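## Task

Take the brown sock out of the tray and clip it onto an unused peg of the sock dryer so it dangles downward. Dropping a sock and picking it back up is allowed. The other sock must stay in the tray. At the end the dryer must still hang from its rail, and any socks already clipped to it must remain clipped. Release the sock and pull the grippers away; it only counts if it stays put without the robot holding it.

## Robot and tools

Robot: two arms, left_arm and right_arm, each ending in a two-finger gripper. The names are labels only and do not match the left or right of any image. Each arm has six joints with limits in radians: waist -2.618 to 3.054, shoulder 0.000 to 3.142, elbow 0.000 to 3.142, wrist pitch -1.571 to 1.571, wrist yaw -1.571 to 1.571, wrist roll -2.094 to 2.094. An elbow cannot fully straighten.

Frame: a single scene frame is used for everything. Its origin sits on the tabletop midway between the arms; +z is up, +x reaches out across the table, and left_arm is mounted on the +y side. All positions are in metres; orientations are quaternions written w first (qw, qx, qy, qz). On a gripper, the fingers extend along its own +z axis and close along its own y axis. The reported hand position is the point between the finger pads, roughly 1 cm short of the tips. Printed positions can be slightly wrong, more so when an arm is stretched far.

Tool execute_actions, argument actions: a list of up to 15 actions, run one after another. Each action is a list of up to 15 rows; every row lasts one control step of 1/30 s, and if fewer than 15 rows are given, the final row is repeated to fill out the 15 steps. Each row is one flat list of 16 numbers covering both arms, always all 16 even when one arm stays still: left_arm x, y, z, qw, qx, qy, qz, opening, then right_arm x, y, z, qw, qx, qy, qz, opening. The x, y, z and quaternion are an absolute target pose for that gripper in the scene frame, not an offset. opening is a gripper command from -1 (closed) to +1 (fully open, 0.094 m). An empty actions list moves nothing and just returns the current state and images.

Limits on targets: if any target lies more than 0.6 m from that gripper's position at the start of its action, measured along any of the gripper's own axes, that action is rejected for both arms. If an action is malformed, or the first action fails this check against the latest reported state, the entire call is rejected and the robot stays still. Each control step, the controller caps the commanded pose to within 70 mm and 16 degrees of the measured one, then uses damped inverse kinematics, favouring position over orientation when both cannot be met. So a distant target may need several actions; after an action the arm only continues to its last capped pose. Motions often stop a centimetre or more short, usually low. To hold a wrist orientation steady, repeat the same quaternion in every row instead of copying the drifting reported one.

Results: a state line reading left_arm: … | right_arm: … gives each gripper's position and quaternion. Hand target lines show the pose each arm is currently being driven toward. A pose unreachable line means a clearance check altered or blocked that arm's command. grip_measured shows finger opening on the same -1..1 scale as the command; the last Joint positions value is the opening in metres. Readings may be off by about 1 mm per gripper, consistently. To grasp, keep commanding an opening below grip_measured: about 0.03 lower is firm, less is gentler. Pad force tops out near 50 to 62 N (lower on some grippers), weaker on items thinner than about 2 mm, with a brief harder spike on first contact. MOTOR HOT appears from 75 °C; at 90 °C the hot arm halts for 10 seconds (that threshold then stays disabled on that arm for 5 minutes, after which 90 °C or more halts it again); at 100 °C the arm and gripper go limp and drop until cooled. These halts print OVER-TEMPERATURE FAULT. Carrying loads, even while idle, heats motors, so avoid holding things longer than needed.

Tool zoom_image: arguments camera (one of cam_head_left, cam_head_right, cam_high, cam_low, cam_left_wrist, cam_right_wrist) and region [x0, y0, x1, y1] in pixels of that camera's latest image, origin at top-left, at most 504 by 504. All cameras give 504x504 images, returned in the order listed. Calibration (intrinsics K, distortion, T_world_to_cam) is supplied for projecting scene points into images; fixed cameras may be off by up to about 2.3 degrees and 9 mm, and wrist camera poses follow their arm's joint readings.

Tool finished_scene: argument scene, the integer number of the scene being closed. It is final and reports whether the goal was met; the next scene's task then appears. Answering without any tool call ends everything.

Cautions: the simulation runs on while you deliberate, holding the last command. Unexpected tugs on held parts or pushes on loose objects may occur. Never let rigid objects leave the table. Keep the arms from colliding or pushing on each other. Avoid dropping, slamming, striking or shoving hard. Before ending, open the gripper, back away, and confirm the sock hangs on its own and the dryer stays on its rail.

Each tool is called after ">>>" as name([rows], argument=value, ...), one row to a line, values as JSON.

## Session

>>> execute_actions(actions=[])

Scene clock: 0.00 s.
left_arm: end_effector_position=(+0.2815, +0.2282, +0.1811) grip_measured=+1.000 end_effector_quat_wxyz=(+0.534, +0.517, +0.514, +0.428) | right_arm: end_effector_position=(+0.2843, -0.4015, +0.3092) grip_measured=+1.000 end_effector_quat_wxyz=(+0.232, +0.680, +0.435, +0.543)
Joint positions: left_arm=[-0.621  0.806  0.111  0.612 -0.706  1.411  0.094] | right_arm=[-0.984  0.756  0.933 -0.761 -0.988  1.666  0.094]
Joint velocities: left_arm=[-0.017  0.017 -0.012 -0.022 -0.007 -0.037  0.   ] | right_arm=[-0.002 -0.017  0.002 -0.007 -0.022  0.007  0.   ]
Hand target (left_arm): +0.283, +0.227, +0.194; +0.554, +0.498, +0.517, +0.423
Hand target (right_arm): +0.283, -0.399, +0.311; +0.232, +0.678, +0.437, +0.544

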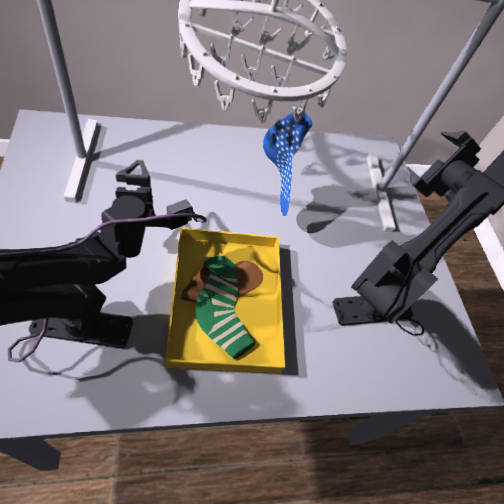

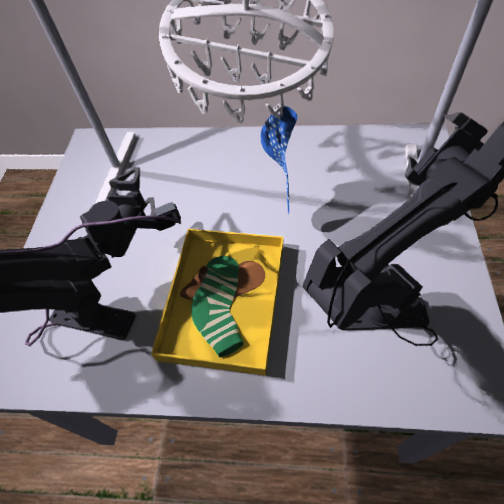

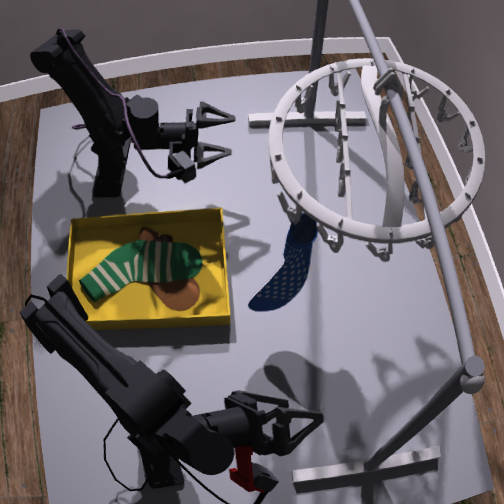

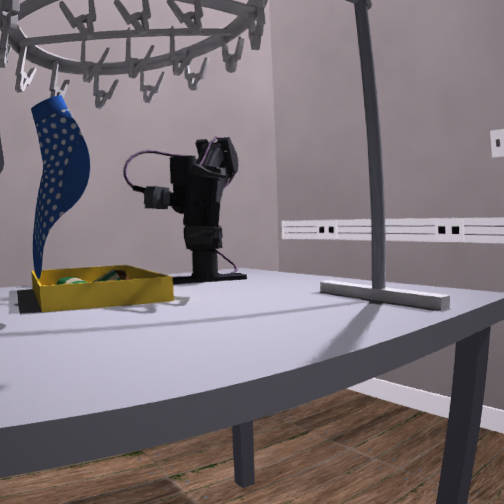

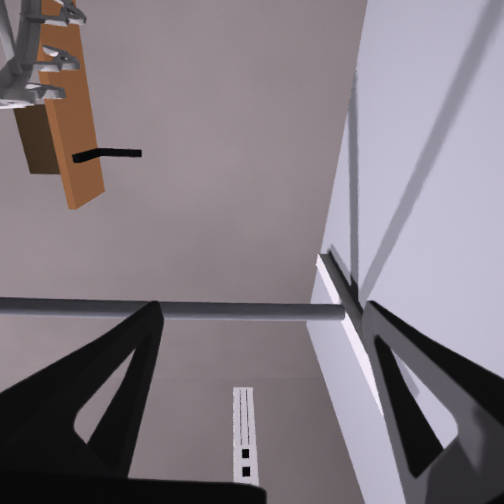

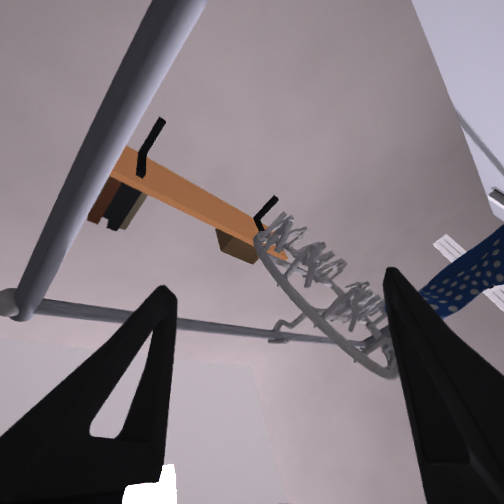

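>>> zoom_image(camera="cam_head_left", region=[160, 0, 360, 200])

>>> zoom_image(camera="cam_low", region=[0, 0, 280, 140])

>>> zoom_image(camera="cam_head_left", region=[150, 220, 300, 370])

>>> zoom_image(camera="cam_high", region=[60, 190, 240, 340])

Region (160, 0, 360, 200) of cam_head_left's 504x504 image, scaled by 2.520, with more detail than that image has.

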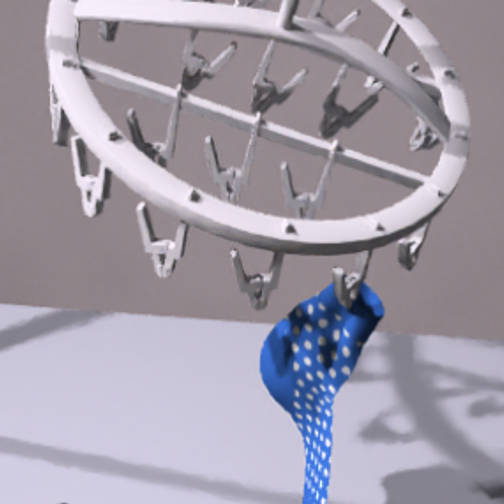

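Region (0, 0, 280, 140) of cam_low's 504x504 image, scaled by 1.800, with more detail than that image has.

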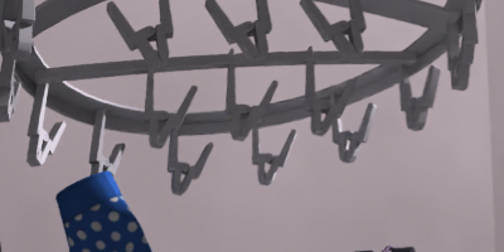

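Region (150, 220, 300, 370) of cam_head_left's 504x504 image, scaled by 3.360, with more detail than that image has.

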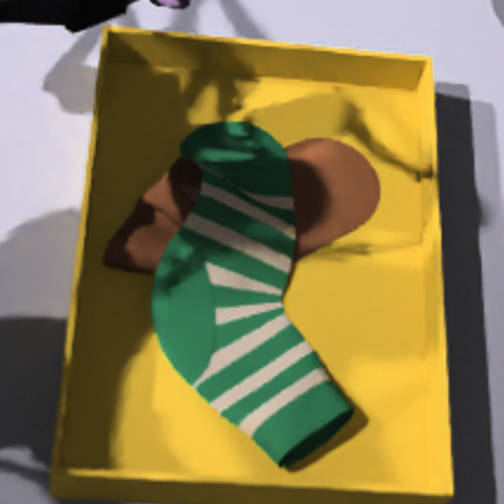

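Region (60, 190, 240, 340) of cam_high's 504x504 image, scaled by 2.800, with more detail than that image has.

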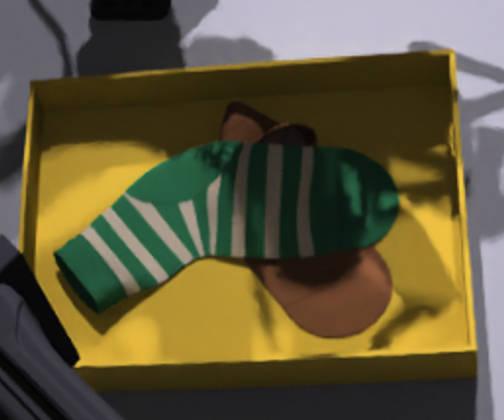

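>>> zoom_image(camera="cam_head_right", region=[150, 0, 350, 200])

>>> zoom_image(camera="cam_head_left", region=[170, 40, 290, 140])

>>> zoom_image(camera="cam_head_right", region=[150, 40, 270, 140])

>>> zoom_image(camera="cam_low", region=[70, 20, 250, 120])

Region (150, 0, 350, 200) of cam_head_right's 504x504 image, scaled by 2.520, with more detail than that image has.

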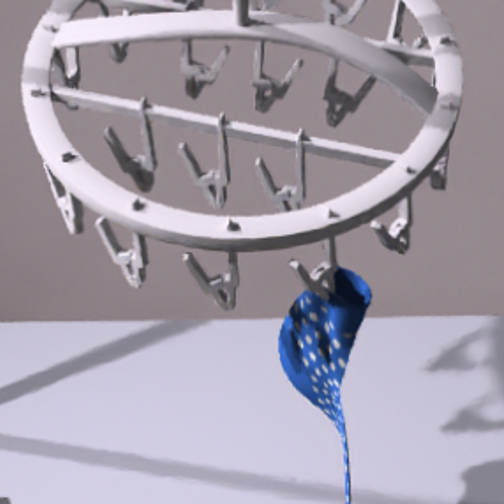

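Region (170, 40, 290, 140) of cam_head_left's 504x504 image, scaled by 4.200, with more detail than that image has.

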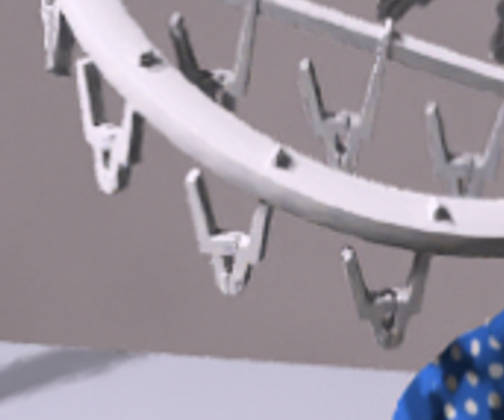

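Region (150, 40, 270, 140) of cam_head_right's 504x504 image, scaled by 4.200, with more detail than that image has.

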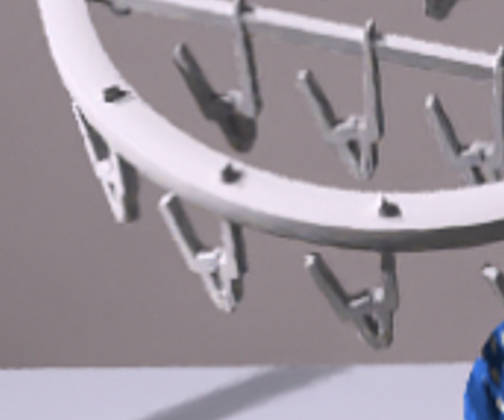

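Region (70, 20, 250, 120) of cam_low's 504x504 image, scaled by 2.800, with more detail than that image has.

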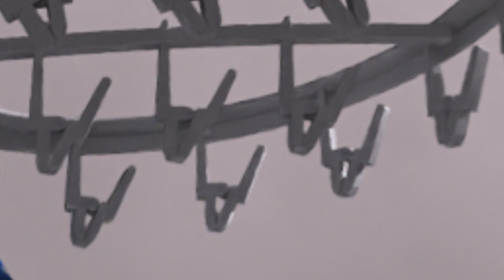

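>>> execute_actions([
  [[0.283,0.227,0.194,0.554,0.498,0.517,0.423,1,0.27,-0.35,0.30,0.21,0.59,0.60,0.50,1]],
  [[0.283,0.227,0.194,0.554,0.498,0.517,0.423,1,0.25,-0.30,0.28,0.185,0.482,0.740,0.432,1]],
  [[0.283,0.227,0.194,0.554,0.498,0.517,0.423,1,0.23,-0.25,0.25,0.14,0.33,0.87,0.33,1]],
  [[0.283,0.227,0.194,0.554,0.498,0.517,0.423,1,0.20,-0.20,0.22,0.092,0.153,0.960,0.216,1]],
  [[0.283,0.227,0.194,0.554,0.498,0.517,0.423,1,0.17,-0.13,0.19,0.045,0.0,0.993,0.105,0.5]],
  [[0.283,0.227,0.194,0.554,0.498,0.517,0.423,1,0.14,-0.07,0.16,0,-0.148,0.989,0,0]],
  [[0.283,0.227,0.194,0.554,0.498,0.517,0.423,1,0.13,-0.045,0.13,0,-0.148,0.989,0,0]],
  [[0.283,0.227,0.194,0.554,0.498,0.517,0.423,1,0.13,-0.045,0.13,0,-0.148,0.989,0,0]],
])

Scene clock: 124.00 s.
left_arm: end_effector_position=(+0.2815, +0.2282, +0.1811) grip_measured=+1.000 end_effector_quat_wxyz=(+0.534, +0.517, +0.514, +0.428) | right_arm: end_effector_position=(+0.1293, -0.0453, +0.1337) grip_measured=+0.001 end_effector_quat_wxyz=(-0.003, -0.151, +0.989, +0.004)
Joint positions: left_arm=[-0.621  0.806  0.111  0.612 -0.706  1.411  0.094] | right_arm=[ 1.194  1.692  1.457 -1.331 -0.01   0.974  0.047]
Joint velocities: left_arm=[-0.002 -0.012  0.002  0.007 -0.051  0.007  0.   ] | right_arm=[-0.002  0.002  0.002 -0.022  0.037  0.007  0.001]
Hand target (left_arm): +0.283, +0.227, +0.194; +0.554, +0.498, +0.517, +0.423
Hand target (right_arm): +0.130, -0.045, +0.130; -0.000, -0.148, +0.989, +0.000
Off the commanded pose (left_arm): 0.013 m, 3 deg.
Off the commanded pose (right_arm): 0.004 m, 1 deg.
camera_calibration (this result's frames):
cam_right_wrist: T_world_to_cam=[[0.0500231, -0.994857, -0.0880797, -0.0322971], [-0.600798, -0.100424, 0.793068, -0.0121076], [-0.797834, 0.0132464, -0.602731, 0.294076], [0, 0, 0, 1]] pos_world=[0.228965, -0.0372423, 0.184006]

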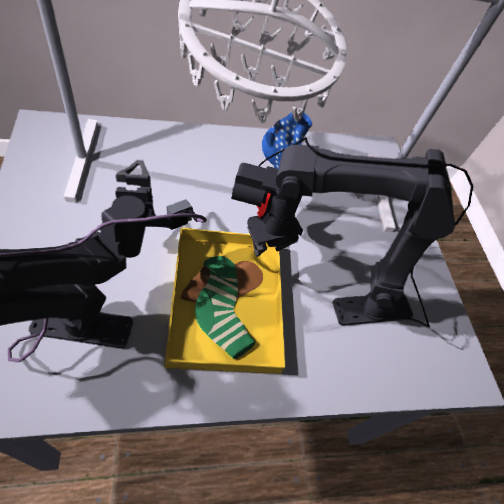

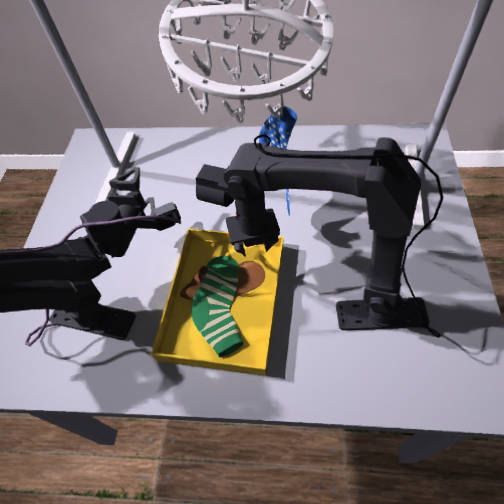

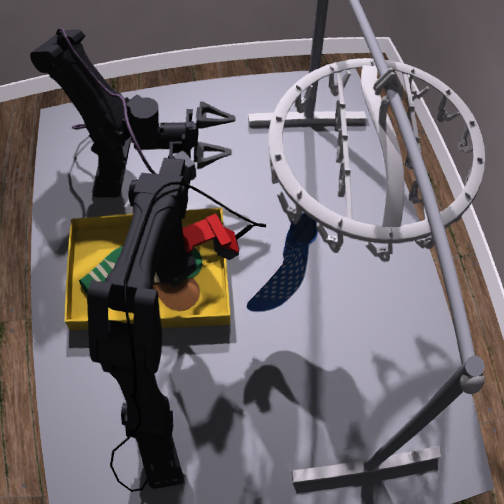

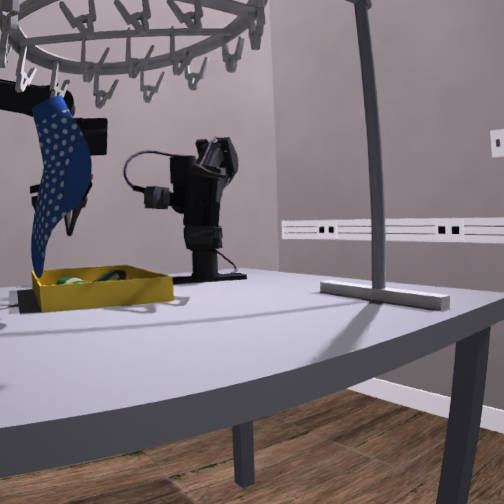

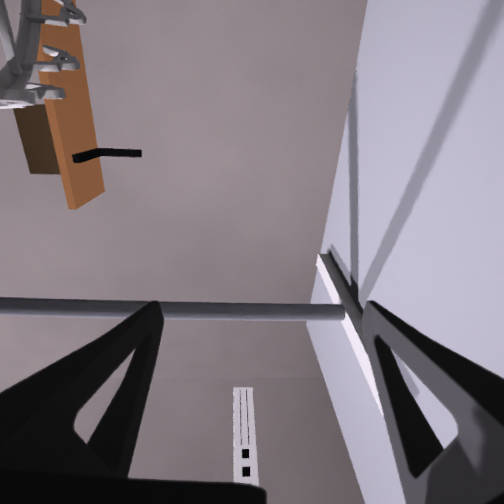

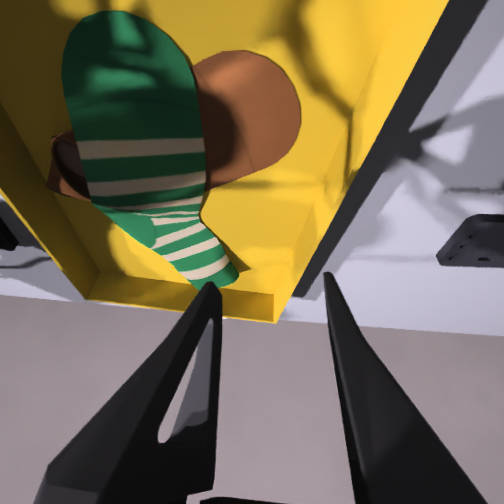

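>>> execute_actions([
  [[0.283,0.227,0.194,0.554,0.498,0.517,0.423,1,0.15,-0.044,0.09,0,-0.21,0.978,0,-0.2]],
  [[0.283,0.227,0.194,0.554,0.498,0.517,0.423,1,0.162,-0.043,0.055,0,-0.259,0.966,0,-0.2]],
  [[0.283,0.227,0.194,0.554,0.498,0.517,0.423,1,0.162,-0.043,0.055,0,-0.259,0.966,0,-0.2]],
])

Scene clock: 139.83 s.
left_arm: end_effector_position=(+0.2815, +0.2282, +0.1811) grip_measured=+1.000 end_effector_quat_wxyz=(+0.534, +0.517, +0.514, +0.428) | right_arm: end_effector_position=(+0.1585, -0.0415, +0.0578) grip_measured=-0.199 end_effector_quat_wxyz=(-0.003, -0.258, +0.966, +0.002)
Joint positions: left_arm=[-0.621  0.806  0.111  0.612 -0.706  1.411  0.094] | right_arm=[ 1.112  1.785  1.263 -1.048 -0.007  0.672  0.038]
Joint velocities: left_arm=[ 0.007 -0.012 -0.002 -0.051 -0.022  0.051  0.   ] | right_arm=[-0.012 -0.022 -0.012 -0.022 -0.066  0.037 -0.   ]
Hand target (left_arm): +0.283, +0.227, +0.194; +0.554, +0.498, +0.517, +0.423
Hand target (right_arm): +0.162, -0.043, +0.055; -0.000, -0.259, +0.966, -0.000
Off the commanded pose (left_arm): 0.013 m, 3 deg.
Off the commanded pose (right_arm): 0.005 m, 0 deg.
camera_calibration (this result's frames):
cam_right_wrist: T_world_to_cam=[[0.265584, -0.960419, -0.0840261, -0.0696293], [-0.567359, -0.226166, 0.791804, 0.055481], [-0.779467, -0.162618, -0.604968, 0.261523], [0, 0, 0, 1]] pos_world=[0.253819, -0.0117971, 0.108432]

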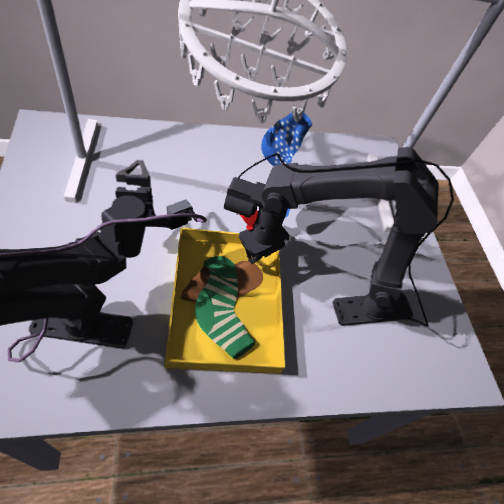

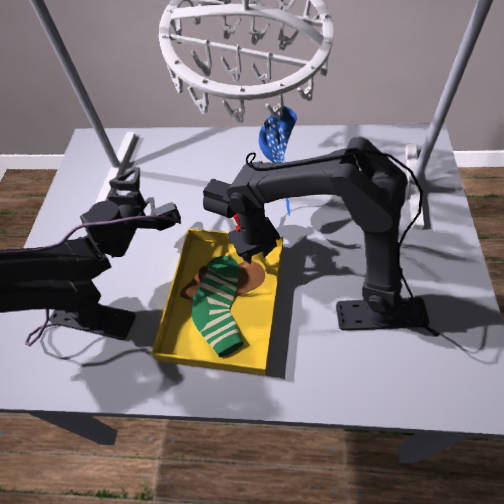

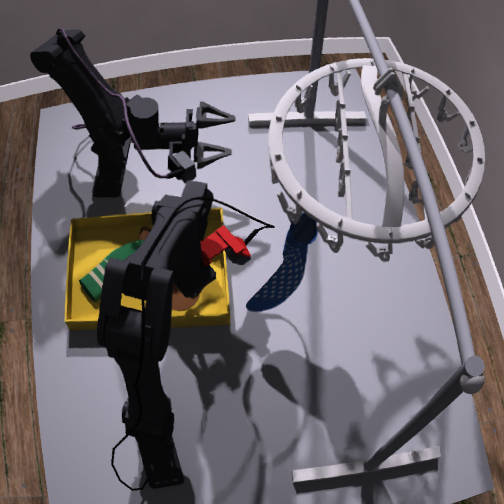

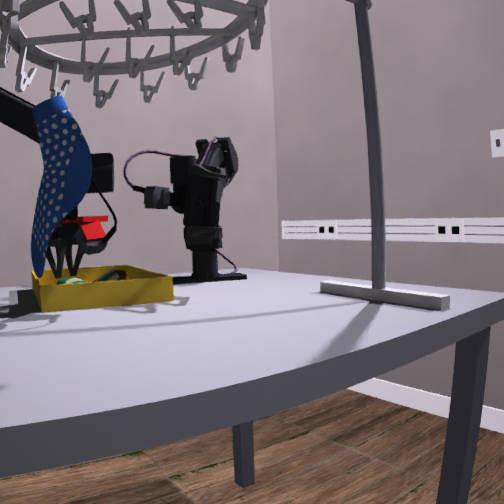

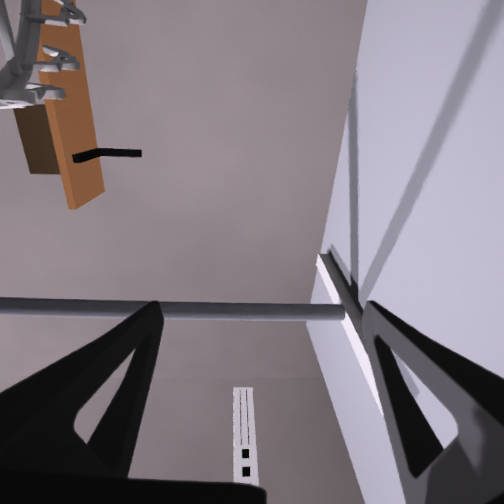

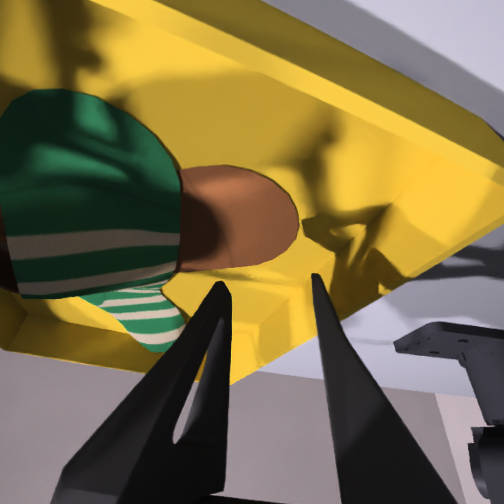

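>>> zoom_image(camera="cam_low", region=[20, 190, 190, 320])

Region (20, 190, 190, 320) of cam_low's 504x504 image, scaled by 2.965, with more detail than that image has; it fills the top 385 rows of this view, and the rest is white.

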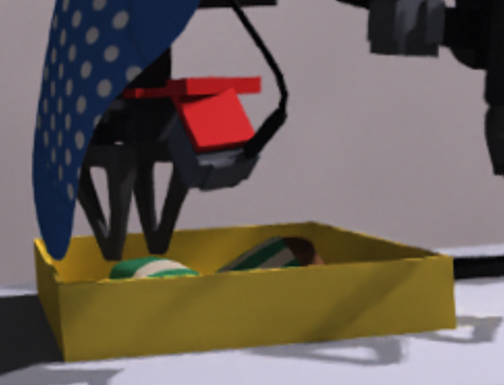

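>>> execute_actions([
  [[0.283,0.227,0.194,0.554,0.498,0.517,0.423,1,0.160,-0.043,0.035,0.084,-0.258,0.962,0.023,-0.2]],
  [[0.283,0.227,0.194,0.554,0.498,0.517,0.423,1,0.160,-0.043,0.018,0.084,-0.258,0.962,0.023,-0.2]],
  [[0.283,0.227,0.194,0.554,0.498,0.517,0.423,1,0.160,-0.043,0.012,0.084,-0.258,0.962,0.023,-0.2]],
])

Scene clock: 152.53 s.
left_arm: end_effector_position=(+0.2815, +0.2282, +0.1811) grip_measured=+1.000 end_effector_quat_wxyz=(+0.534, +0.517, +0.514, +0.428) | right_arm: end_effector_position=(+0.1612, -0.0387, +0.0196) grip_measured=-0.199 end_effector_quat_wxyz=(+0.084, -0.259, +0.962, +0.034)
Joint positions: left_arm=[-0.621  0.806  0.111  0.612 -0.706  1.411  0.094] | right_arm=[ 1.169  1.724  1.009 -0.707  0.104  0.716  0.038]
Joint velocities: left_arm=[-0.007 -0.012 -0.012  0.037 -0.051  0.022  0.   ] | right_arm=[-0.007 -0.002  0.002  0.037  0.007 -0.037  0.001]
Hand target (left_arm): +0.283, +0.227, +0.194; +0.554, +0.498, +0.517, +0.423
Hand target (right_arm): +0.160, -0.043, +0.012; +0.084, -0.258, +0.962, +0.023
Off the commanded pose (left_arm): 0.013 m, 3 deg.
Off the commanded pose (right_arm): 0.009 m, 1 deg.
camera_calibration (this result's frames):
cam_right_wrist: T_world_to_cam=[[0.287005, -0.947164, -0.143207, -0.072652], [-0.677556, -0.3064, 0.668608, 0.104991], [-0.67716, -0.0948633, -0.729695, 0.229489], [0, 0, 0, 1]] pos_world=[0.247389, -0.0148742, 0.0868548]

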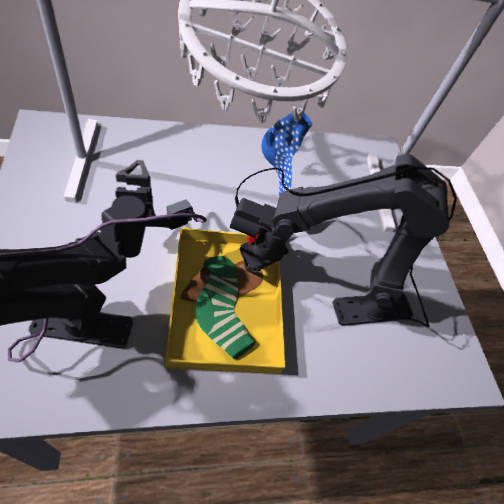

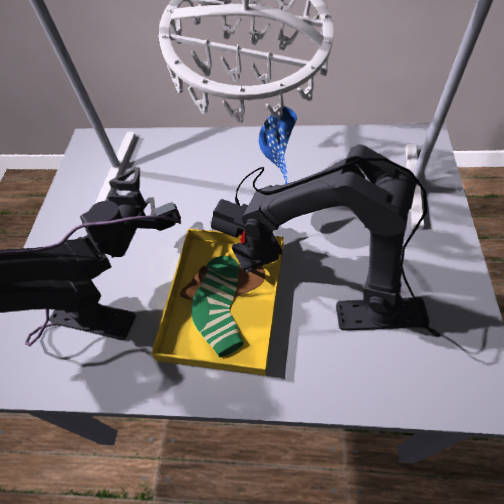

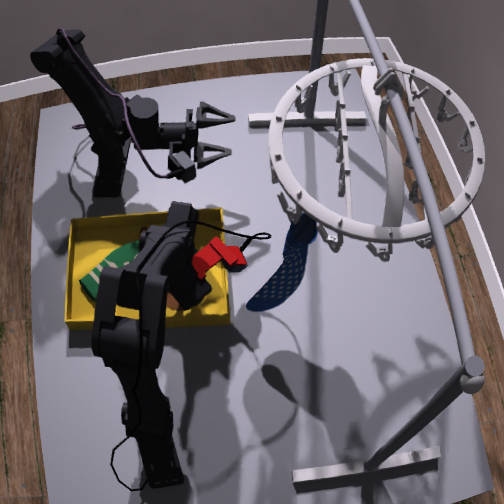

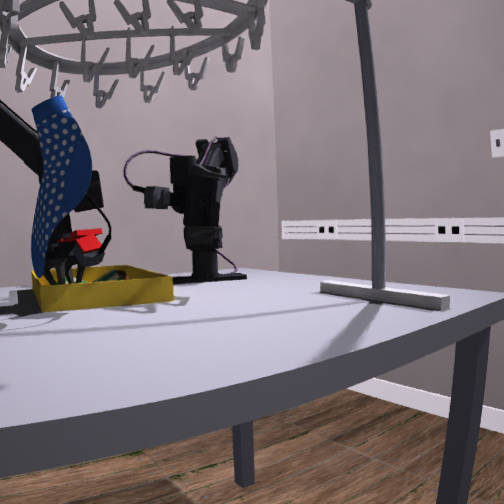

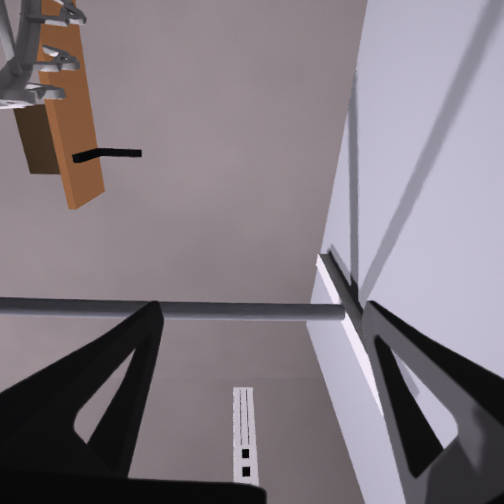

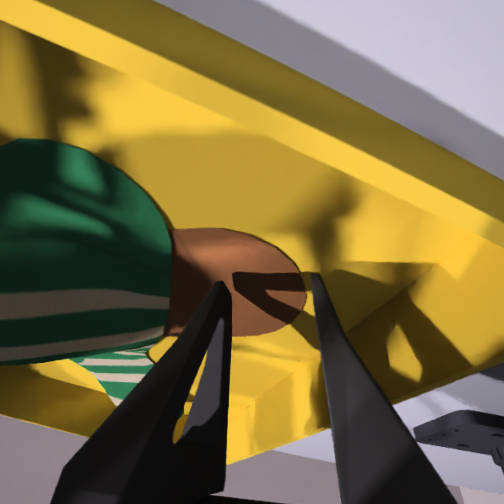

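>>> execute_actions([
  [[0.283,0.227,0.194,0.554,0.498,0.517,0.423,1,0.160,-0.043,0.008,0.084,-0.258,0.962,0.023,-0.5]],
  [[0.283,0.227,0.194,0.554,0.498,0.517,0.423,1,0.160,-0.043,0.008,0.084,-0.258,0.962,0.023,-0.8]],
  [[0.283,0.227,0.194,0.554,0.498,0.517,0.423,1,0.160,-0.043,0.008,0.084,-0.258,0.962,0.023,-1]],
  [[0.283,0.227,0.194,0.554,0.498,0.517,0.423,1,0.162,-0.046,0.04,0.084,-0.258,0.962,0.023,-1]],
])

Scene clock: 160.40 s.
left_arm: end_effector_position=(+0.2815, +0.2282, +0.1811) grip_measured=+1.000 end_effector_quat_wxyz=(+0.534, +0.517, +0.514, +0.428) | right_arm: end_effector_position=(+0.1580, -0.0483, +0.0304) grip_measured=-0.995 end_effector_quat_wxyz=(+0.075, -0.260, +0.962, +0.020)
Joint positions: left_arm=[-0.621  0.806  0.111  0.612 -0.706  1.411  0.094] | right_arm=[ 1.169  1.696  1.03  -0.788  0.104  0.716  0.   ]
Joint velocities: left_arm=[-0.007  0.002 -0.002 -0.022 -0.022  0.007  0.   ] | right_arm=[-0.017  0.002 -0.012 -0.007  0.022  0.051  0.001]
Hand target (left_arm): +0.283, +0.227, +0.194; +0.554, +0.498, +0.517, +0.423
Hand target (right_arm): +0.162, -0.046, +0.040; +0.084, -0.258, +0.962, +0.023
Off the commanded pose (left_arm): 0.013 m, 3 deg.
Off the commanded pose (right_arm): 0.011 m, 1 deg.
camera_calibration (this result's frames):
cam_right_wrist: T_world_to_cam=[[0.285635, -0.951294, -0.115986, -0.0801169], [-0.670401, -0.284831, 0.685152, 0.0920463], [-0.684817, -0.117947, -0.719106, 0.234084], [0, 0, 0, 1]] pos_world=[0.244897, -0.0223877, 0.095973]

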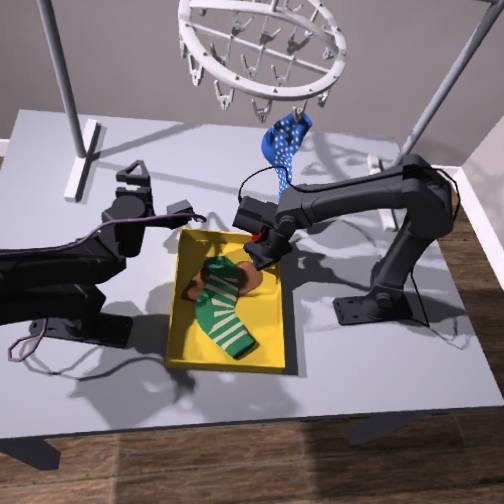

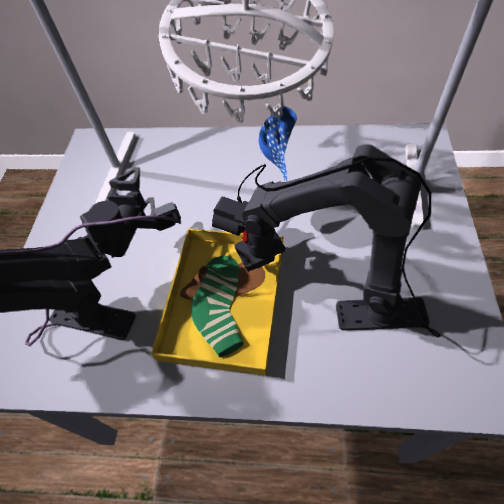

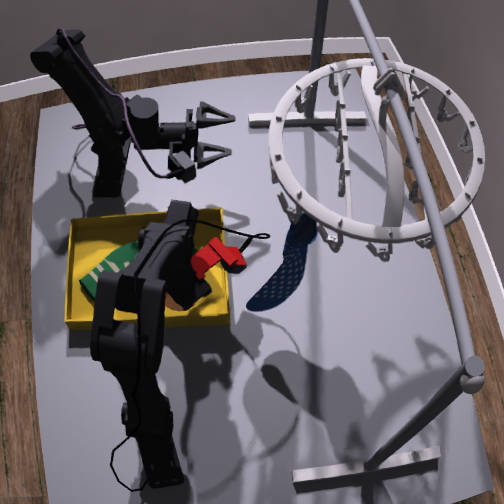

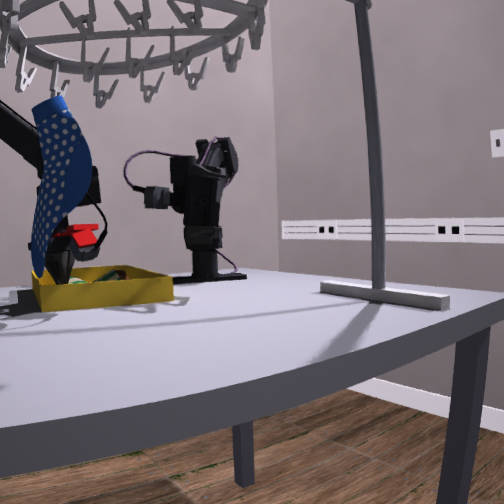

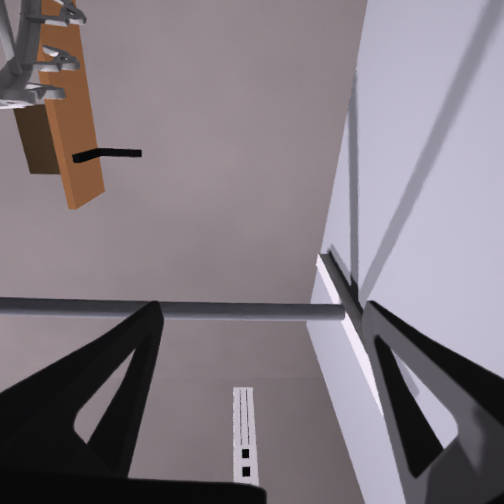

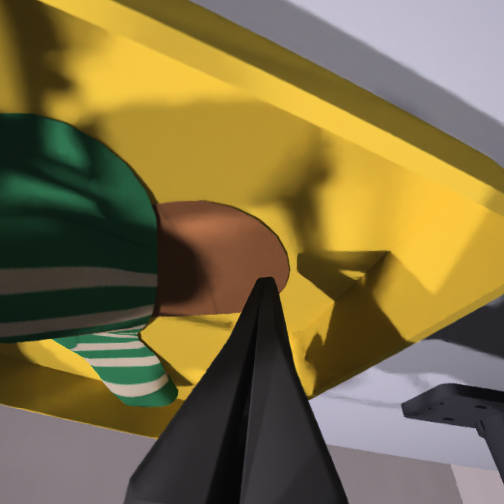

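>>> execute_actions([
  [[0.283,0.227,0.194,0.554,0.498,0.517,0.423,1,0.160,-0.043,0.03,0.084,-0.258,0.962,0.023,-0.2]],
  [[0.283,0.227,0.194,0.554,0.498,0.517,0.423,1,0.158,-0.045,0.010,0.084,-0.258,0.962,0.023,-0.2]],
  [[0.283,0.227,0.194,0.554,0.498,0.517,0.423,1,0.158,-0.045,0.000,0.084,-0.258,0.962,0.023,-0.2]],
  [[0.283,0.227,0.194,0.554,0.498,0.517,0.423,1,0.158,-0.045,-0.004,0.084,-0.258,0.962,0.023,-0.2]],
])

Scene clock: 165.73 s.
left_arm: end_effector_position=(+0.2815, +0.2282, +0.1811) grip_measured=+1.000 end_effector_quat_wxyz=(+0.534, +0.517, +0.514, +0.428) | right_arm: end_effector_position=(+0.1628, -0.0344, +0.0135) grip_measured=-0.201 end_effector_quat_wxyz=(+0.093, -0.256, +0.961, +0.046)
Joint positions: left_arm=[-0.621  0.806  0.111  0.612 -0.706  1.411  0.094] | right_arm=[ 1.169  1.727  0.98  -0.643  0.105  0.72   0.038]
Joint velocities: left_arm=[ 0.012  0.027  0.002  0.007 -0.007  0.007  0.   ] | right_arm=[ 0.012 -0.022  0.012  0.022  0.081 -0.037 -0.   ]
Hand target (left_arm): +0.283, +0.227, +0.194; +0.554, +0.498, +0.517, +0.423
Hand target (right_arm): +0.158, -0.046, -0.003; +0.084, -0.258, +0.962, +0.023
Off the commanded pose (left_arm): 0.013 m, 3 deg.
Off the commanded pose (right_arm): 0.021 m, 3 deg.
camera_calibration (this result's frames):
cam_right_wrist: T_world_to_cam=[[0.284557, -0.943723, -0.168565, -0.0690688], [-0.685783, -0.323254, 0.65208, 0.112439], [-0.669872, -0.0699544, -0.739174, 0.226387], [0, 0, 0, 1]] pos_world=[0.248413, -0.0129986, 0.0823777]

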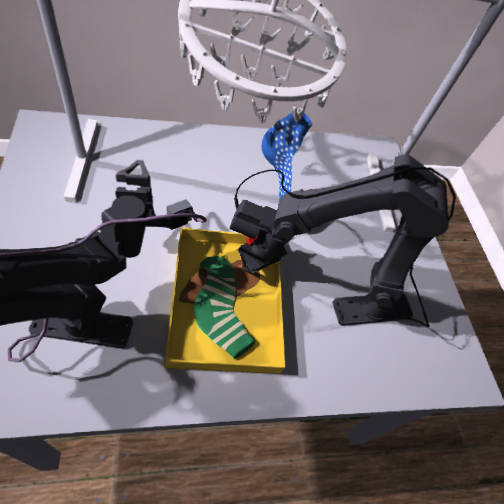

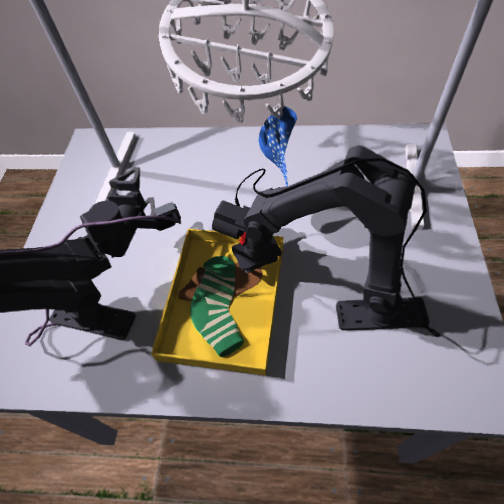

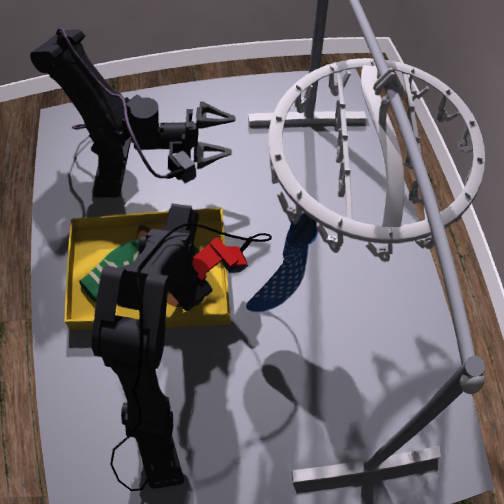

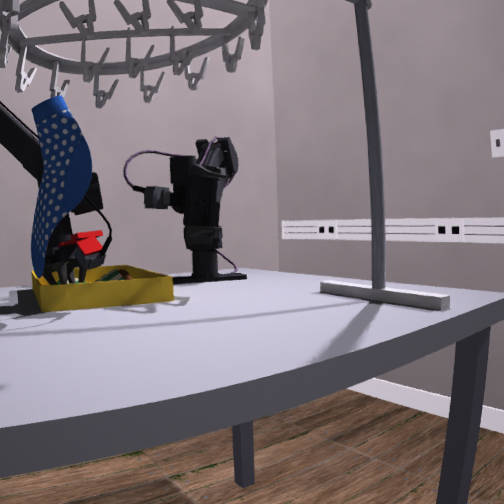

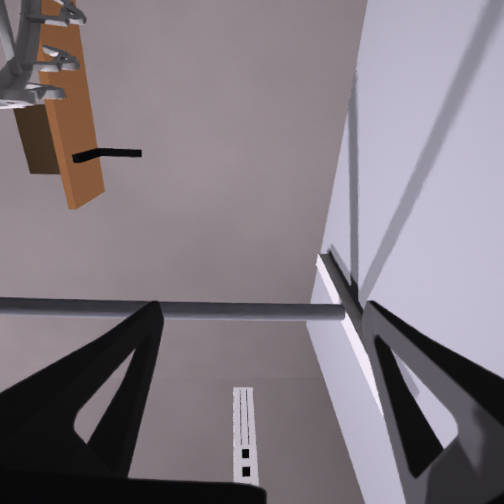

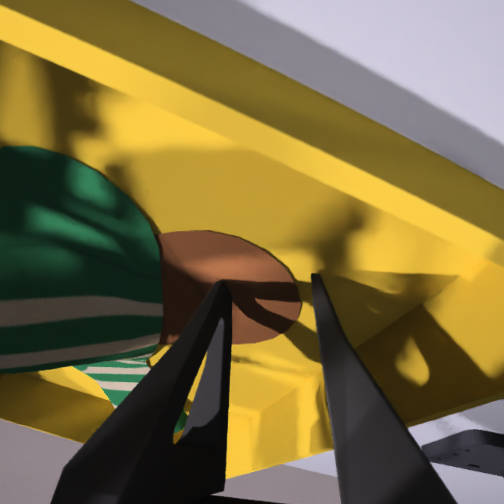

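Now in contact. Close.

>>> execute_actions([
  [[0.283,0.227,0.194,0.554,0.498,0.517,0.423,1,0.160,-0.040,0.0,0.084,-0.258,0.962,0.023,-0.5]],
  [[0.283,0.227,0.194,0.554,0.498,0.517,0.423,1,0.160,-0.040,0.0,0.084,-0.258,0.962,0.023,-0.75]],
  [[0.283,0.227,0.194,0.554,0.498,0.517,0.423,1,0.160,-0.040,0.0,0.084,-0.258,0.962,0.023,-1]],
  [[0.283,0.227,0.194,0.554,0.498,0.517,0.423,1,0.162,-0.044,0.04,0.084,-0.258,0.962,0.023,-1]],
])

Scene clock: 171.97 s.
left_arm: end_effector_position=(+0.2815, +0.2282, +0.1811) grip_measured=+1.000 end_effector_quat_wxyz=(+0.534, +0.517, +0.514, +0.428) | right_arm: end_effector_position=(+0.1579, -0.0443, +0.0316) grip_measured=-0.979 end_effector_quat_wxyz=(+0.076, -0.259, +0.962, +0.024)
Joint positions: left_arm=[-0.621  0.806  0.111  0.612 -0.706  1.411  0.094] | right_arm=[ 1.171  1.701  1.039 -0.785  0.1    0.72   0.001]
Joint velocities: left_arm=[-0.007  0.027 -0.017 -0.007 -0.051  0.037  0.   ] | right_arm=[-0.002  0.007  0.002 -0.022  0.037 -0.022  0.   ]
Hand target (left_arm): +0.283, +0.227, +0.194; +0.554, +0.498, +0.517, +0.423
Hand target (right_arm): +0.162, -0.044, +0.040; +0.084, -0.258, +0.962, +0.023
Off the commanded pose (left_arm): 0.013 m, 3 deg.
Off the commanded pose (right_arm): 0.009 m, 1 deg.
camera_calibration (this result's frames):
cam_right_wrist: T_world_to_cam=[[0.284149, -0.950567, -0.125227, -0.0755209], [-0.670405, -0.290356, 0.682825, 0.0921552], [-0.685431, -0.110071, -0.71977, 0.235805], [0, 0, 0, 1]] pos_world=[0.244869, -0.0190746, 0.097342]

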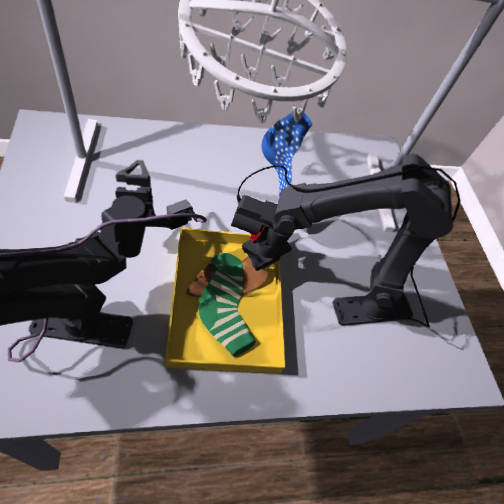

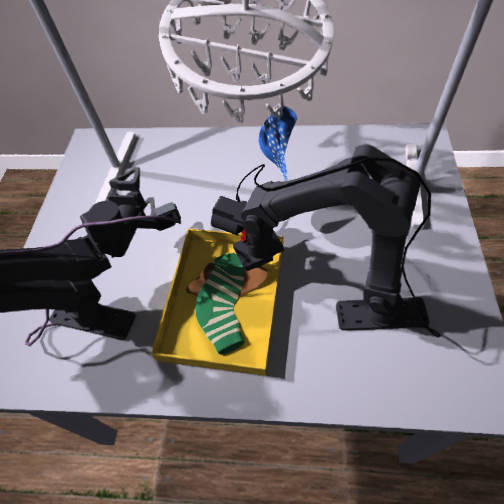

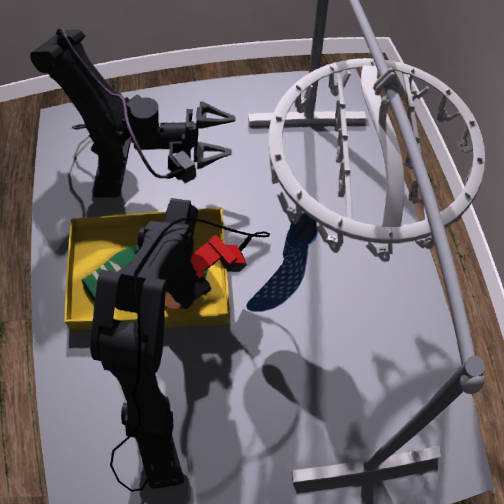

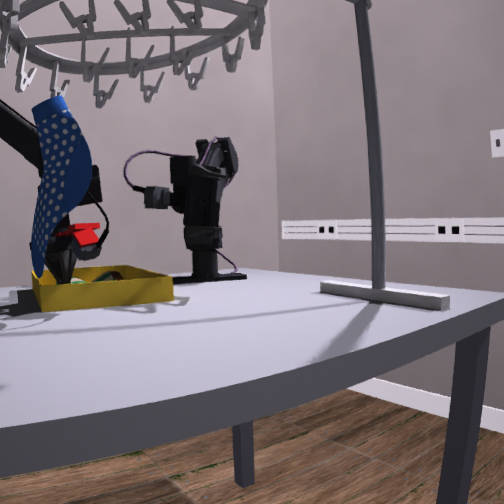

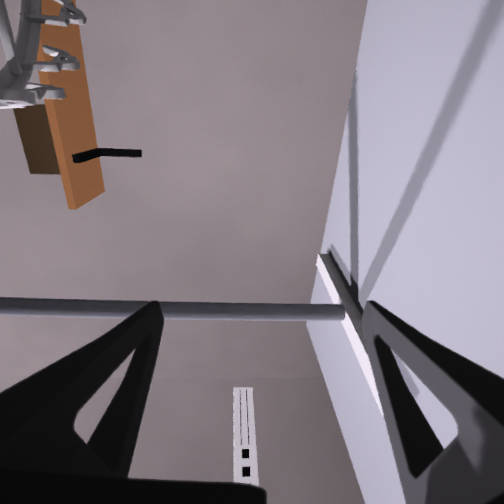

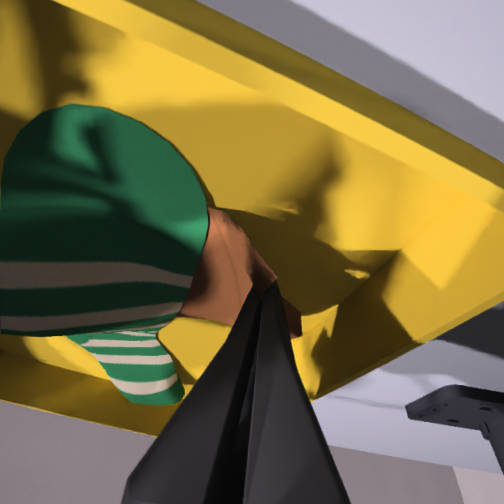

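>>> execute_actions([
  [[0.283,0.227,0.194,0.554,0.498,0.517,0.423,1,0.160,-0.042,0.065,0.084,-0.258,0.962,0.023,-1]],
  [[0.283,0.227,0.194,0.554,0.498,0.517,0.423,1,0.158,-0.038,0.09,0.084,-0.258,0.962,0.023,-1]],
  [[0.283,0.227,0.194,0.554,0.498,0.517,0.423,1,0.155,-0.032,0.115,0.084,-0.258,0.962,0.023,-1]],
  [[0.283,0.227,0.194,0.554,0.498,0.517,0.423,1,0.152,-0.026,0.14,0.084,-0.258,0.962,0.023,-1]],
])

Scene clock: 178.53 s.
left_arm: end_effector_position=(+0.2815, +0.2282, +0.1811) grip_measured=+1.000 end_effector_quat_wxyz=(+0.534, +0.517, +0.514, +0.428) | right_arm: end_effector_position=(+0.1532, -0.0254, +0.1360) grip_measured=-0.979 end_effector_quat_wxyz=(+0.081, -0.259, +0.962, +0.028)
Joint positions: left_arm=[-0.621  0.806  0.111  0.612 -0.706  1.411  0.094] | right_arm=[ 1.207  1.67   1.43  -1.198  0.108  0.756  0.001]
Joint velocities: left_arm=[ 0.007 -0.002 -0.002  0.007 -0.007 -0.066  0.   ] | right_arm=[ 0.017 -0.017 -0.002 -0.022 -0.007  0.051 -0.001]
Hand target (left_arm): +0.283, +0.227, +0.194; +0.554, +0.498, +0.517, +0.423
Hand target (right_arm): +0.152, -0.026, +0.140; +0.084, -0.258, +0.962, +0.023
Off the commanded pose (left_arm): 0.013 m, 3 deg.
Off the commanded pose (right_arm): 0.004 m, 1 deg.
camera_calibration (this result's frames):
cam_right_wrist: T_world_to_cam=[[0.28414, -0.949507, -0.133042, -0.0421076], [-0.675221, -0.296684, 0.675318, 0.0247754], [-0.680691, -0.102052, -0.725427, 0.31009], [0, 0, 0, 1]] pos_world=[0.239769, -0.000985609, 0.202614]

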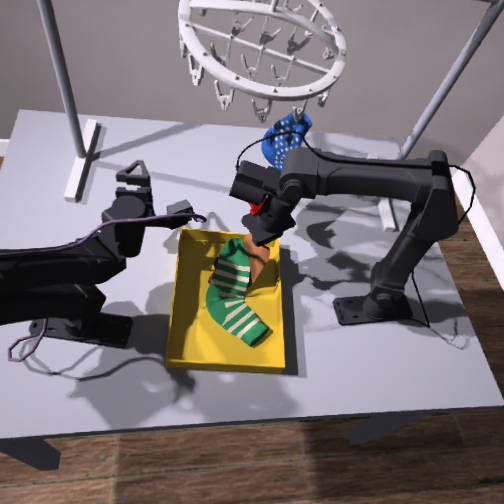

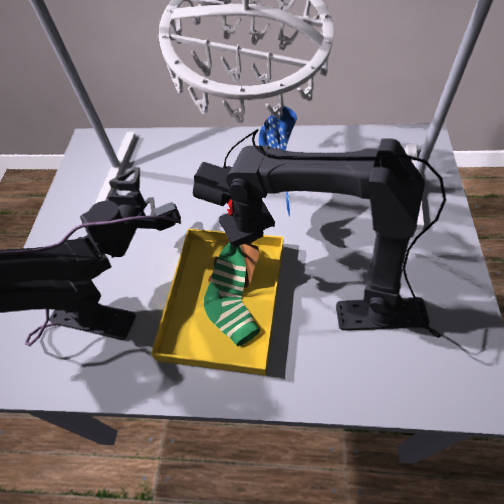

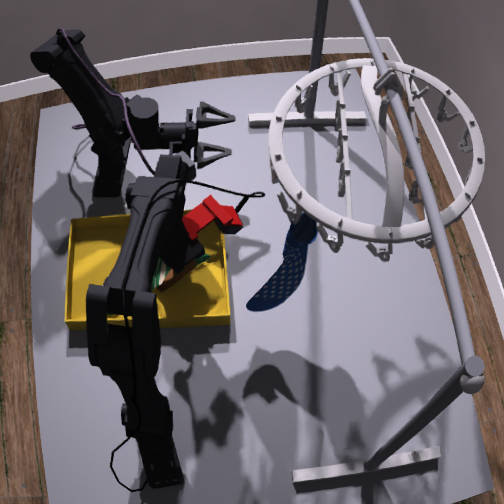

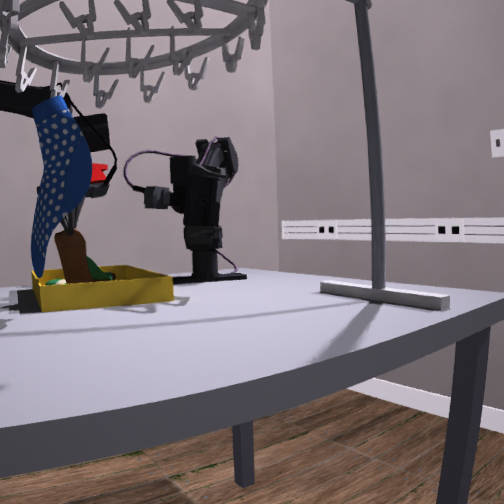

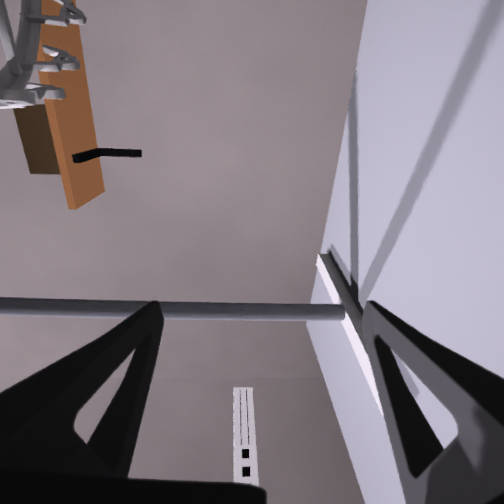

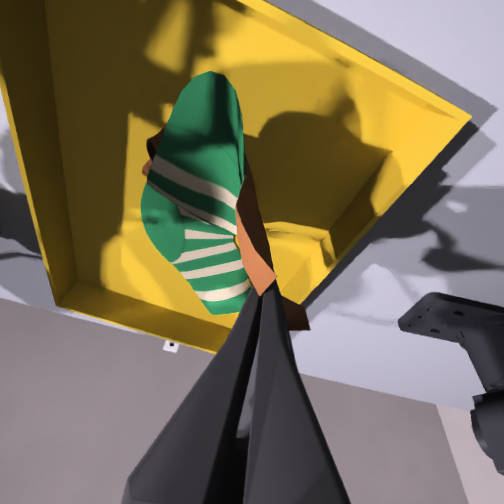

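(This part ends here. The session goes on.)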